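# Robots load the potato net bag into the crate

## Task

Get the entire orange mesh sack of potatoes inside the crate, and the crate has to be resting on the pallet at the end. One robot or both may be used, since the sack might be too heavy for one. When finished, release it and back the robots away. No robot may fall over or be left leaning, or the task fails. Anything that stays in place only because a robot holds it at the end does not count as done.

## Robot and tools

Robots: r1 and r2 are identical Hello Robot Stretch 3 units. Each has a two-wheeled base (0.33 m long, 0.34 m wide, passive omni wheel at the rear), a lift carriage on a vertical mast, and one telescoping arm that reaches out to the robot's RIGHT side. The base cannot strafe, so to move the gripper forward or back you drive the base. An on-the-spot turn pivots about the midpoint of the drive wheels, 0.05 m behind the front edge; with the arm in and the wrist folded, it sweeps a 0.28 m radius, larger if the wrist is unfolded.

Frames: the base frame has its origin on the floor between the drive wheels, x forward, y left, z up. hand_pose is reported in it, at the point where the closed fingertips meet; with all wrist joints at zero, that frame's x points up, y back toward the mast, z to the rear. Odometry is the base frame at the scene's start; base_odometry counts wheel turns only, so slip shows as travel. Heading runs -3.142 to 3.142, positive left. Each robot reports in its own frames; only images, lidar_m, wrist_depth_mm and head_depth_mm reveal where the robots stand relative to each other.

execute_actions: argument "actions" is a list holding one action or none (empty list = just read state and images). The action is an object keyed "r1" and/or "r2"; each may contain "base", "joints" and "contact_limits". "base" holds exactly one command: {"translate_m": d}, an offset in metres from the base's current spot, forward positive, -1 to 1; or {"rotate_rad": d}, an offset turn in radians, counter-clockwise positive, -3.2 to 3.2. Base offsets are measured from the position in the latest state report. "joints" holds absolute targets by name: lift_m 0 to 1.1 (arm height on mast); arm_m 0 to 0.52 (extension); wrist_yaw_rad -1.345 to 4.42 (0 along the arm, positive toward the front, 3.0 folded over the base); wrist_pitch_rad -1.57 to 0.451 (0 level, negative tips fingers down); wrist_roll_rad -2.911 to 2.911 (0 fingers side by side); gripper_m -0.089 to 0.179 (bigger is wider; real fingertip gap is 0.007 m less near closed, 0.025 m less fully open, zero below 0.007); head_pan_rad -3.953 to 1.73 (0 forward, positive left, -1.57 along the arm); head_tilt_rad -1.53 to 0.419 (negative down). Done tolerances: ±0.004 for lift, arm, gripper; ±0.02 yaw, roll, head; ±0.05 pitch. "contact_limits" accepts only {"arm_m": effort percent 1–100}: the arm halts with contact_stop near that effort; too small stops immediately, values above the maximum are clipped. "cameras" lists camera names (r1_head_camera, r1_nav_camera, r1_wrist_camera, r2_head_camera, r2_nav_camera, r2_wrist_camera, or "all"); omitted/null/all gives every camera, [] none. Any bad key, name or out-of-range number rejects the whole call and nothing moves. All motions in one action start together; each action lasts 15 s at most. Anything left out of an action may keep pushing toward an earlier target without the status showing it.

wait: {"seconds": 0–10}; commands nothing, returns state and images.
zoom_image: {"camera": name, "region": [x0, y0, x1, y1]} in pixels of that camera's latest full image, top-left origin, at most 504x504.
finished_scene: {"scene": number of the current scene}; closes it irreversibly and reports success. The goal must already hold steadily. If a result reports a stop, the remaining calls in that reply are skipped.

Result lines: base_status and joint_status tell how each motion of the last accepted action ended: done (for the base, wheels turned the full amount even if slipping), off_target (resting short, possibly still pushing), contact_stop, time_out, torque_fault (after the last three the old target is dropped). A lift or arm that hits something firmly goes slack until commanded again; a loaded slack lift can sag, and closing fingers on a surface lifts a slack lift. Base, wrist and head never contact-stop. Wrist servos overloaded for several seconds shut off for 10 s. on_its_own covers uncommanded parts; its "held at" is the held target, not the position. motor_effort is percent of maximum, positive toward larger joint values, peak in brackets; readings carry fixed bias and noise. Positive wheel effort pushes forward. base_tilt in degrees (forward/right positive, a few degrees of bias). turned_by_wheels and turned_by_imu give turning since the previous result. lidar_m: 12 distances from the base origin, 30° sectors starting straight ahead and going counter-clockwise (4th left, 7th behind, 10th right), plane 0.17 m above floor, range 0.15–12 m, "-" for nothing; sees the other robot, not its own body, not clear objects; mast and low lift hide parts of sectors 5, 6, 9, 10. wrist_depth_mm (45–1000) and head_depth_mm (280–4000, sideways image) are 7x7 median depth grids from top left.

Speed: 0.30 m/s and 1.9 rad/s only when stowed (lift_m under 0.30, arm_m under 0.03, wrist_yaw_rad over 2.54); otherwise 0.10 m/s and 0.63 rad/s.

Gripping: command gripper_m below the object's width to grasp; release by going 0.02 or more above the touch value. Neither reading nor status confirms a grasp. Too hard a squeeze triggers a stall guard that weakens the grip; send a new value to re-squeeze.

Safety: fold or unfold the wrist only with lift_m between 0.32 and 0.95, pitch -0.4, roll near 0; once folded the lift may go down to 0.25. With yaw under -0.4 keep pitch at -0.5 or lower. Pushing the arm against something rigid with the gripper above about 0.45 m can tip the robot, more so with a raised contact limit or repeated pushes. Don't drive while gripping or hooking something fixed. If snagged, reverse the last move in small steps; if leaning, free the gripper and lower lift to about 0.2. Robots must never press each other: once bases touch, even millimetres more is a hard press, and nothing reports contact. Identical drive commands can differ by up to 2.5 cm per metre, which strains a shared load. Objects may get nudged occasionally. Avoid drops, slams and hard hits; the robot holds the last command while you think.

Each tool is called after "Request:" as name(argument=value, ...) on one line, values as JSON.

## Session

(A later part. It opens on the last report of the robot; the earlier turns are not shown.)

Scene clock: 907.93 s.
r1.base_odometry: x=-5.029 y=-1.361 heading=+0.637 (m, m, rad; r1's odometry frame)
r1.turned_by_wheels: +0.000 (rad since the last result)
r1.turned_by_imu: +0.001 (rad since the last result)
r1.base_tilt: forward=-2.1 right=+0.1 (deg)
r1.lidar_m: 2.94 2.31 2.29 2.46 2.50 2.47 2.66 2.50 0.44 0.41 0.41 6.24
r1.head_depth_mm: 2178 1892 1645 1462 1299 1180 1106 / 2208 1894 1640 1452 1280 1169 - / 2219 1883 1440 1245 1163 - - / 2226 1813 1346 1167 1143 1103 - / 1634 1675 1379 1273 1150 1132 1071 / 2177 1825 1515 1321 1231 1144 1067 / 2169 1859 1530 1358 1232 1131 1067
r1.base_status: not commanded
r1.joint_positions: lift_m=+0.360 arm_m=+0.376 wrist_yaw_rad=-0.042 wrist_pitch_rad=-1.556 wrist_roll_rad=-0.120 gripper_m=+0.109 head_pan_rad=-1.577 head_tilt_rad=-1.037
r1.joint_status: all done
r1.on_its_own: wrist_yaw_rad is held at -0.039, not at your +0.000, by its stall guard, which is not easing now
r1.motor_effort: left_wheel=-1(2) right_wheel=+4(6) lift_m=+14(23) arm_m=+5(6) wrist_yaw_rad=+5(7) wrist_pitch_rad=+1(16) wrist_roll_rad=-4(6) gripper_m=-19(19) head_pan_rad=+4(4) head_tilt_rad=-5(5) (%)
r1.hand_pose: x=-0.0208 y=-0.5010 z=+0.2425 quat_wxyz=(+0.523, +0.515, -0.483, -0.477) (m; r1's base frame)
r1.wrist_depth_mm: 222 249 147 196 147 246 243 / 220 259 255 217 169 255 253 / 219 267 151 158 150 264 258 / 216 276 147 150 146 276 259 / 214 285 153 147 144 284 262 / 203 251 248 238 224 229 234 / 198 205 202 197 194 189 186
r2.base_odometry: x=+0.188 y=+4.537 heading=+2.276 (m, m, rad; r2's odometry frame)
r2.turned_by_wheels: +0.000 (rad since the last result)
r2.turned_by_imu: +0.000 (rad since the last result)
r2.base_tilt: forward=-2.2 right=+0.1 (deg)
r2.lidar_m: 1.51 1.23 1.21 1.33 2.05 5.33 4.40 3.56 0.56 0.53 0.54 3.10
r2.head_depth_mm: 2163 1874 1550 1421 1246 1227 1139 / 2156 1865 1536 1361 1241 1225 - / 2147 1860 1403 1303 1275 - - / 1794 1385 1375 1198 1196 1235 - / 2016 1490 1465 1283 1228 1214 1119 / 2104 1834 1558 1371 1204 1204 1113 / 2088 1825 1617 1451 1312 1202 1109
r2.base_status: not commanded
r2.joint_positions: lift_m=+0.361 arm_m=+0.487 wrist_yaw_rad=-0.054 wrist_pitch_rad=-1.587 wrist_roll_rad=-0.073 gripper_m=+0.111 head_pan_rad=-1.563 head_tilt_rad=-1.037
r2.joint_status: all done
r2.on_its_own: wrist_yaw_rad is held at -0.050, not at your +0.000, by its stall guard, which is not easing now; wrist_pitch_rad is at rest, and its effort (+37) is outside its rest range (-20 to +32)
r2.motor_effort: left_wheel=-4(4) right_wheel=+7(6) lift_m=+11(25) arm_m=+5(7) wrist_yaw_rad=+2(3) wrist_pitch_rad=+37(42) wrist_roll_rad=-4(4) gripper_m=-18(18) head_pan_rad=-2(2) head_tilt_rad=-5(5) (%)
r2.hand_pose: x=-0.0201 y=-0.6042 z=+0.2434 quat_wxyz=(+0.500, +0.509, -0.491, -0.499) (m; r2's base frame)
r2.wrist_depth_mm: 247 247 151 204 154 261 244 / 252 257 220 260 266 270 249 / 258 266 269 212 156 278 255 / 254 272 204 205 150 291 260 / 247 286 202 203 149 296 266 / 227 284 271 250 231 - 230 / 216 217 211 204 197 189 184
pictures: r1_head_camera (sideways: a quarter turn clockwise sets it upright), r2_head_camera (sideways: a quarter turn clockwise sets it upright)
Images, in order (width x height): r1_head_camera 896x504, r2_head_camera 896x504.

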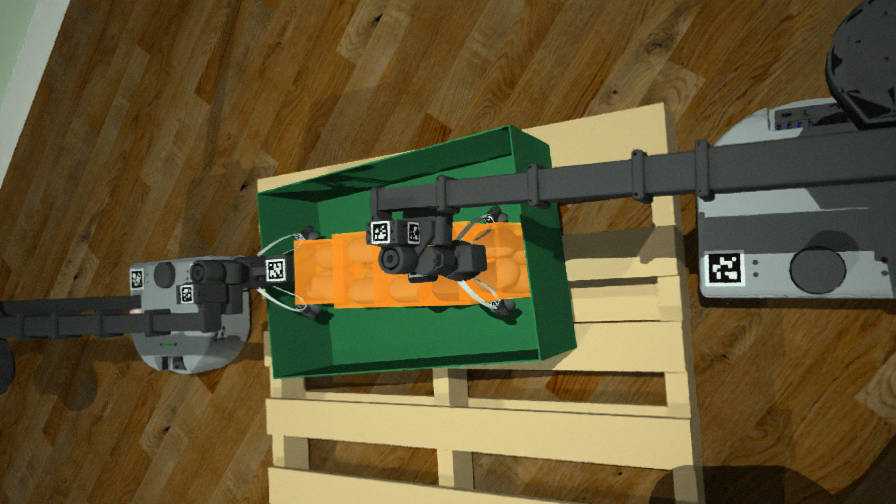

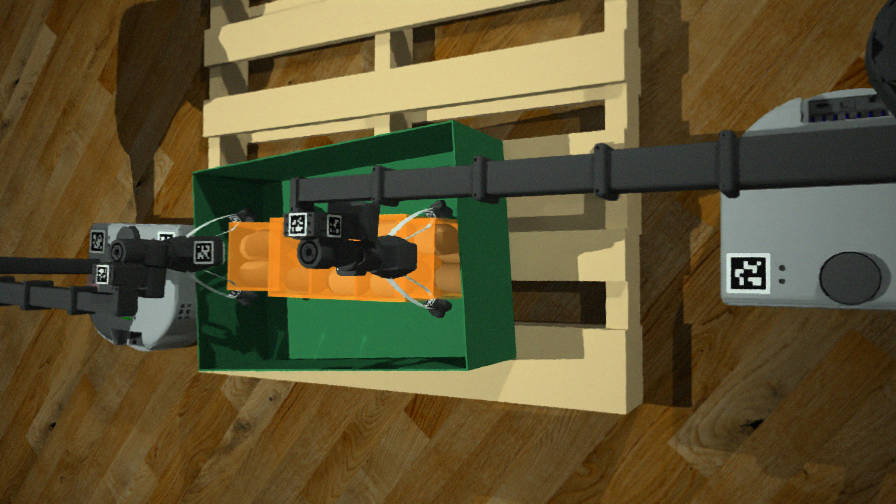

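The bag is resting in the crate. Releasing now.

Request:
execute_actions(actions=[{"r1": {"joints": {"gripper_m": 0.179}}, "r2": {"joints": {"gripper_m": 0.179}}}], cameras=[])

Request:
execute_actions(actions=[{"r1": {"joints": {"lift_m": 0.56}}, "r2": {"joints": {"lift_m": 0.56}}}], cameras=[])

Request:
execute_actions(actions=[{"r1": {"joints": {"arm_m": 0.05}}, "r2": {"joints": {"arm_m": 0.1}}}], cameras=["r1_head_camera", "r2_head_camera"])

Scene clock: 914.80 s.
r1.base_odometry: x=-5.029 y=-1.361 heading=+0.637 (m, m, rad; r1's odometry frame)
r1.turned_by_wheels: +0.000 (rad since the last result)
r1.turned_by_imu: +0.002 (rad since the last result)
r1.base_tilt: forward=-2.1 right=+0.2 (deg)
r1.lidar_m: 2.94 2.32 2.29 2.46 2.51 2.47 2.66 2.50 0.44 0.41 0.41 6.18
r1.head_depth_mm: 2164 1889 1649 1461 1311 1189 1110 / 2272 1900 1649 1460 1279 1171 - / 2231 1902 1454 1239 1162 - - / 2197 1792 1343 1141 1156 1108 - / 1637 1657 1387 1304 1151 1135 1067 / 2159 1830 1519 1315 1234 1139 1069 / 2157 1820 1538 1354 1228 1129 1059
r1.base_status: not commanded
r1.joint_positions: lift_m=+0.360 arm_m=+0.377 wrist_yaw_rad=-0.041 wrist_pitch_rad=-1.553 wrist_roll_rad=-0.125 gripper_m=+0.179 head_pan_rad=-1.577 head_tilt_rad=-1.037
r1.joint_status: all done
r1.on_its_own: wrist_yaw_rad is held at -0.039, not at your +0.000, by its stall guard, which is not easing now
r1.motor_effort: left_wheel=+1(2) right_wheel=-2(4) lift_m=+20(20) arm_m=+4(6) wrist_yaw_rad=+2(4) wrist_pitch_rad=+0(1) wrist_roll_rad=-2(4) gripper_m=+0(86) head_pan_rad=+4(4) head_tilt_rad=-4(5) (%)
r1.hand_pose: x=-0.0208 y=-0.5021 z=+0.2420 quat_wxyz=(+0.525, +0.516, -0.482, -0.475) (m; r1's base frame)
r1.wrist_depth_mm: 221 251 147 197 147 248 245 / 220 260 160 209 160 257 253 / 219 268 264 263 262 266 257 / 216 276 273 164 161 277 259 / 205 287 286 170 168 283 250 / - 272 265 245 239 247 239 / 201 210 206 201 198 194 185
r2.base_odometry: x=+0.188 y=+4.537 heading=+2.276 (m, m, rad; r2's odometry frame)
r2.turned_by_wheels: +0.000 (rad since the last result)
r2.turned_by_imu: +0.001 (rad since the last result)
r2.base_tilt: forward=-2.2 right=+0.1 (deg)
r2.lidar_m: 1.51 1.23 1.21 1.32 2.04 5.34 4.38 3.57 0.56 0.53 0.54 3.08
r2.head_depth_mm: 2167 1866 1541 1427 1241 1225 1138 / 2144 1878 1539 1369 1242 1223 - / 2133 1860 1406 1303 1250 - - / 1792 1415 1396 1211 1197 1235 - / 2018 1489 1462 1287 1226 1215 1114 / 2102 1829 1568 1373 1209 1208 1113 / 2076 1820 1616 1446 1312 1201 1108
r2.base_status: not commanded
r2.joint_positions: lift_m=+0.360 arm_m=+0.487 wrist_yaw_rad=-0.056 wrist_pitch_rad=-1.534 wrist_roll_rad=-0.070 gripper_m=+0.179 head_pan_rad=-1.563 head_tilt_rad=-1.037
r2.joint_status: all done
r2.on_its_own: wrist_yaw_rad is held at -0.050, not at your +0.000, by its stall guard, which is not easing now
r2.motor_effort: left_wheel=-4(6) right_wheel=+6(9) lift_m=+18(18) arm_m=+6(5) wrist_yaw_rad=+4(6) wrist_pitch_rad=+14(37) wrist_roll_rad=-6(7) gripper_m=+0(84) head_pan_rad=-2(2) head_tilt_rad=-5(5) (%)
r2.hand_pose: x=-0.0208 y=-0.6178 z=+0.2418 quat_wxyz=(+0.513, +0.494, -0.505, -0.488) (m; r2's base frame)
r2.wrist_depth_mm: 250 253 151 205 155 267 242 / 256 259 160 213 169 273 247 / 264 265 268 273 166 280 250 / 258 271 216 205 150 286 256 / 241 278 208 202 147 294 251 / - 287 286 263 148 267 242 / 241 250 240 229 219 213 198
pictures: none
No camera images: the call's "cameras" was empty. Leave "cameras" out to get every camera's image.

Scene clock: 917.47 s.
r1.base_odometry: x=-5.029 y=-1.361 heading=+0.637 (m, m, rad; r1's odometry frame)
r1.turned_by_wheels: +0.000 (rad since the last result)
r1.turned_by_imu: +0.001 (rad since the last result)
r1.base_tilt: forward=-2.1 right=+0.2 (deg)
r1.lidar_m: 2.94 2.31 2.29 2.46 2.50 2.47 2.67 2.50 0.44 0.41 0.41 6.20
r1.head_depth_mm: 2203 1903 1656 1450 1309 1181 1099 / 2267 1913 1648 1459 1316 1183 - / 2229 1888 1646 1278 1185 1181 - / 2199 1713 - 1202 1151 1107 - / 908 1674 1388 1282 1147 1137 1068 / 2178 1830 1529 1330 1230 1141 1069 / 2170 1860 1537 1350 1234 1135 1071
r1.base_status: not commanded
r1.joint_positions: lift_m=+0.560 arm_m=+0.377 wrist_yaw_rad=-0.041 wrist_pitch_rad=-1.552 wrist_roll_rad=-0.125 gripper_m=+0.179 head_pan_rad=-1.577 head_tilt_rad=-1.037
r1.joint_status: all done
r1.on_its_own: wrist_yaw_rad is held at -0.039, not at your +0.000, by its stall guard, which is not easing now
r1.motor_effort: left_wheel=+2(1) right_wheel=-1(2) lift_m=+22(20) arm_m=+3(3) wrist_yaw_rad=+3(2) wrist_pitch_rad=+0(0) wrist_roll_rad=-2(2) gripper_m=+1(1) head_pan_rad=+4(4) head_tilt_rad=-4(4) (%)
r1.hand_pose: x=-0.0208 y=-0.5022 z=+0.4419 quat_wxyz=(+0.526, +0.516, -0.482, -0.475) (m; r1's base frame)
r1.wrist_depth_mm: 439 319 430 385 429 380 294 / 458 339 444 351 446 382 553 / 584 338 464 360 462 389 577 / 591 359 475 376 472 392 595 / 624 334 382 367 355 346 631 / - 545 528 521 521 524 642 / 691 688 686 - 670 684 692
r2.base_odometry: x=+0.188 y=+4.537 heading=+2.276 (m, m, rad; r2's odometry frame)
r2.turned_by_wheels: +0.000 (rad since the last result)
r2.turned_by_imu: +0.001 (rad since the last result)
r2.base_tilt: forward=-2.2 right=+0.2 (deg)
r2.lidar_m: 1.51 1.22 1.21 1.32 2.05 5.35 4.39 3.56 0.56 0.53 0.54 3.09
r2.head_depth_mm: 2154 1875 1549 1415 1242 1226 1132 / 2131 1871 1528 1377 1233 - - / 2130 1936 1472 1318 1228 1243 - / 1033 1668 1338 1228 1199 1237 - / 2074 1639 1458 1308 1222 1210 1113 / 2100 1833 1564 1369 1204 1204 1113 / 2087 1819 1618 1448 1310 1200 1108
r2.base_status: not commanded
r2.joint_positions: lift_m=+0.560 arm_m=+0.488 wrist_yaw_rad=-0.052 wrist_pitch_rad=-1.503 wrist_roll_rad=-0.074 gripper_m=+0.179 head_pan_rad=-1.563 head_tilt_rad=-1.038
r2.joint_status: all done
r2.on_its_own: wrist_yaw_rad is held at -0.050, not at your +0.000, by its stall guard, which is not easing now
r2.motor_effort: left_wheel=-1(5) right_wheel=+0(7) lift_m=+24(29) arm_m=+3(6) wrist_yaw_rad=+2(4) wrist_pitch_rad=+1(14) wrist_roll_rad=-3(6) gripper_m=+0(3) head_pan_rad=-1(2) head_tilt_rad=-5(5) (%)
r2.hand_pose: x=-0.0213 y=-0.6259 z=+0.4412 quat_wxyz=(+0.523, +0.487, -0.509, -0.479) (m; r2's base frame)
r2.wrist_depth_mm: 310 409 441 403 456 346 495 / 427 405 448 365 471 356 497 / 581 388 472 425 477 363 631 / 587 377 476 381 492 371 520 / 613 392 481 459 456 406 650 / - 340 348 350 359 577 529 / 636 508 522 521 533 549 563
pictures: none
No camera images: the call's "cameras" was empty. Leave "cameras" out to get every camera's image.

Scene clock: 921.53 s.
r1.base_odometry: x=-5.029 y=-1.361 heading=+0.637 (m, m, rad; r1's odometry frame)
r1.turned_by_wheels: +0.000 (rad since the last result)
r1.turned_by_imu: +0.001 (rad since the last result)
r1.base_tilt: forward=-2.1 right=+0.1 (deg)
r1.lidar_m: 2.94 2.31 2.29 2.46 2.50 2.47 2.67 2.49 0.44 0.41 0.41 6.22
r1.head_depth_mm: 2182 1897 1655 1456 1310 1185 1101 / 2222 1897 1642 1457 1307 1173 - / 2212 1891 1433 1269 - - - / 2165 1826 1375 1227 1112 - - / 2104 1681 1387 1270 1147 1147 1068 / 2196 1812 1511 1318 1237 1136 1071 / 2187 1850 1529 1356 1233 1142 1066
r1.base_status: not commanded
r1.joint_positions: lift_m=+0.560 arm_m=+0.050 wrist_yaw_rad=-0.039 wrist_pitch_rad=-1.552 wrist_roll_rad=-0.127 gripper_m=+0.179 head_pan_rad=-1.577 head_tilt_rad=-1.037
r1.joint_status: all done
r1.on_its_own: wrist_yaw_rad is held at -0.039, not at your +0.000, by its stall guard, which is not easing now
r1.motor_effort: left_wheel=+2(1) right_wheel=-2(1) lift_m=+22(22) arm_m=-3(3) wrist_yaw_rad=+1(2) wrist_pitch_rad=+0(0) wrist_roll_rad=-1(2) gripper_m=+1(1) head_pan_rad=+4(4) head_tilt_rad=-5(5) (%)
r1.hand_pose: x=-0.0209 y=-0.1760 z=+0.4419 quat_wxyz=(+0.527, +0.517, -0.481, -0.474) (m; r1's base frame)
r1.wrist_depth_mm: 494 537 439 440 539 434 546 / 475 470 451 453 472 449 565 / 585 590 594 531 578 586 585 / 613 610 604 - - 607 607 / 636 635 632 - - 624 620 / - 654 657 - - 660 649 / 684 686 675 - - 677 682
r2.base_odometry: x=+0.188 y=+4.537 heading=+2.276 (m, m, rad; r2's odometry frame)
r2.turned_by_wheels: +0.000 (rad since the last result)
r2.turned_by_imu: +0.001 (rad since the last result)
r2.base_tilt: forward=-2.2 right=+0.1 (deg)
r2.lidar_m: 1.51 1.22 1.21 1.32 2.05 5.32 4.38 3.57 0.56 0.53 0.54 3.07
r2.head_depth_mm: 2161 1867 1543 1418 1244 1230 1127 / 2150 1854 1538 1355 1254 - - / 2127 1857 1424 1323 - 1250 - / 2070 1650 1371 1224 - 1241 - / 2110 1656 1460 1315 1243 1217 1115 / 2095 1822 1568 1374 1203 1209 1114 / 2088 1803 1616 1452 1314 1206 1107
r2.base_status: not commanded
r2.joint_positions: lift_m=+0.560 arm_m=+0.100 wrist_yaw_rad=-0.050 wrist_pitch_rad=-1.502 wrist_roll_rad=-0.076 gripper_m=+0.179 head_pan_rad=-1.563 head_tilt_rad=-1.038
r2.joint_status: all done
r2.on_its_own: wrist_yaw_rad is held at -0.050, not at your +0.000, by its stall guard, which is not easing now
r2.motor_effort: left_wheel=+0(1) right_wheel=+1(0) lift_m=+24(24) arm_m=-5(5) wrist_yaw_rad=+0(1) wrist_pitch_rad=+1(1) wrist_roll_rad=-2(3) gripper_m=+0(1) head_pan_rad=-2(2) head_tilt_rad=-5(5) (%)
r2.hand_pose: x=-0.0213 y=-0.2388 z=+0.4412 quat_wxyz=(+0.524, +0.488, -0.509, -0.478) (m; r2's base frame)
r2.wrist_depth_mm: 566 451 562 456 472 581 589 / 572 449 484 467 481 498 496 / 572 586 593 600 608 625 612 / 597 592 610 620 612 640 642 / 605 614 626 - 620 646 658 / - 634 631 - - 664 660 / 635 638 642 - - 666 665
pictures: r1_head_camera (sideways: a quarter turn clockwise sets it upright), r2_head_camera (sideways: a quarter turn clockwise sets it upright)
Images, in order (width x height): r1_head_camera 896x504, r2_head_camera 896x504.

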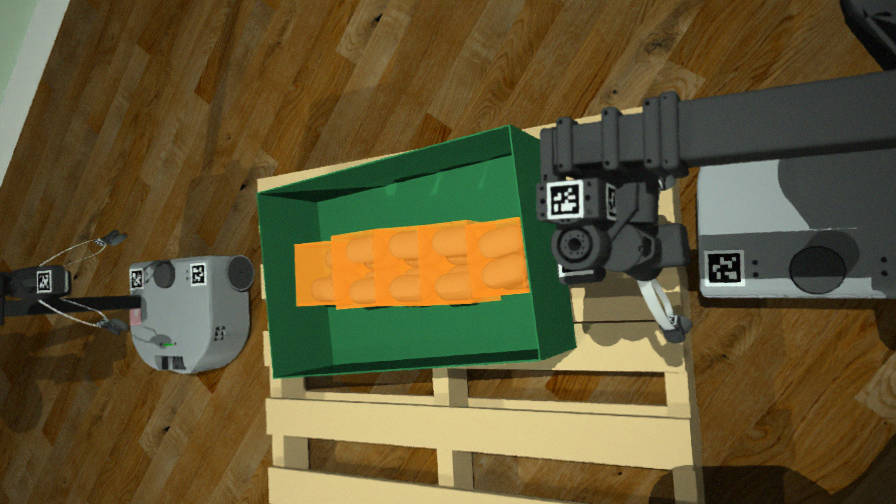

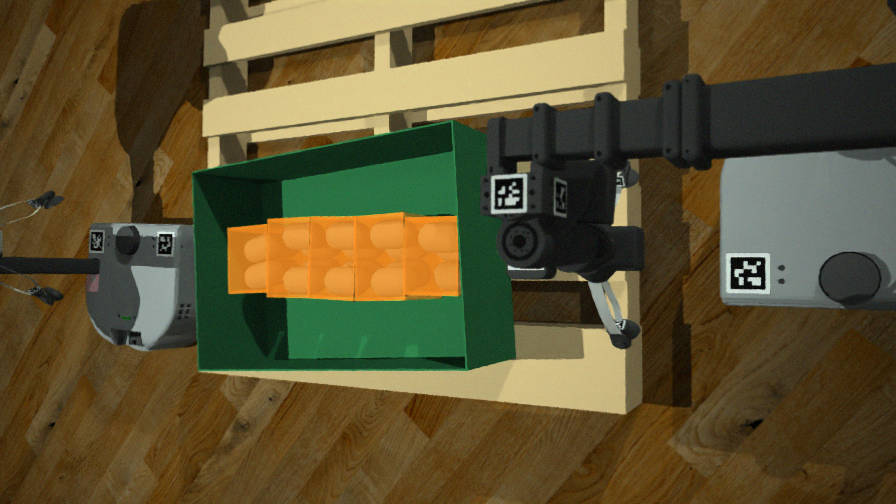

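The bag lies flat inside the crate, the crate is on the pallet, and both arms are clear.

Request:
finished_scene(scene=2)

The scene is finished: the task was done.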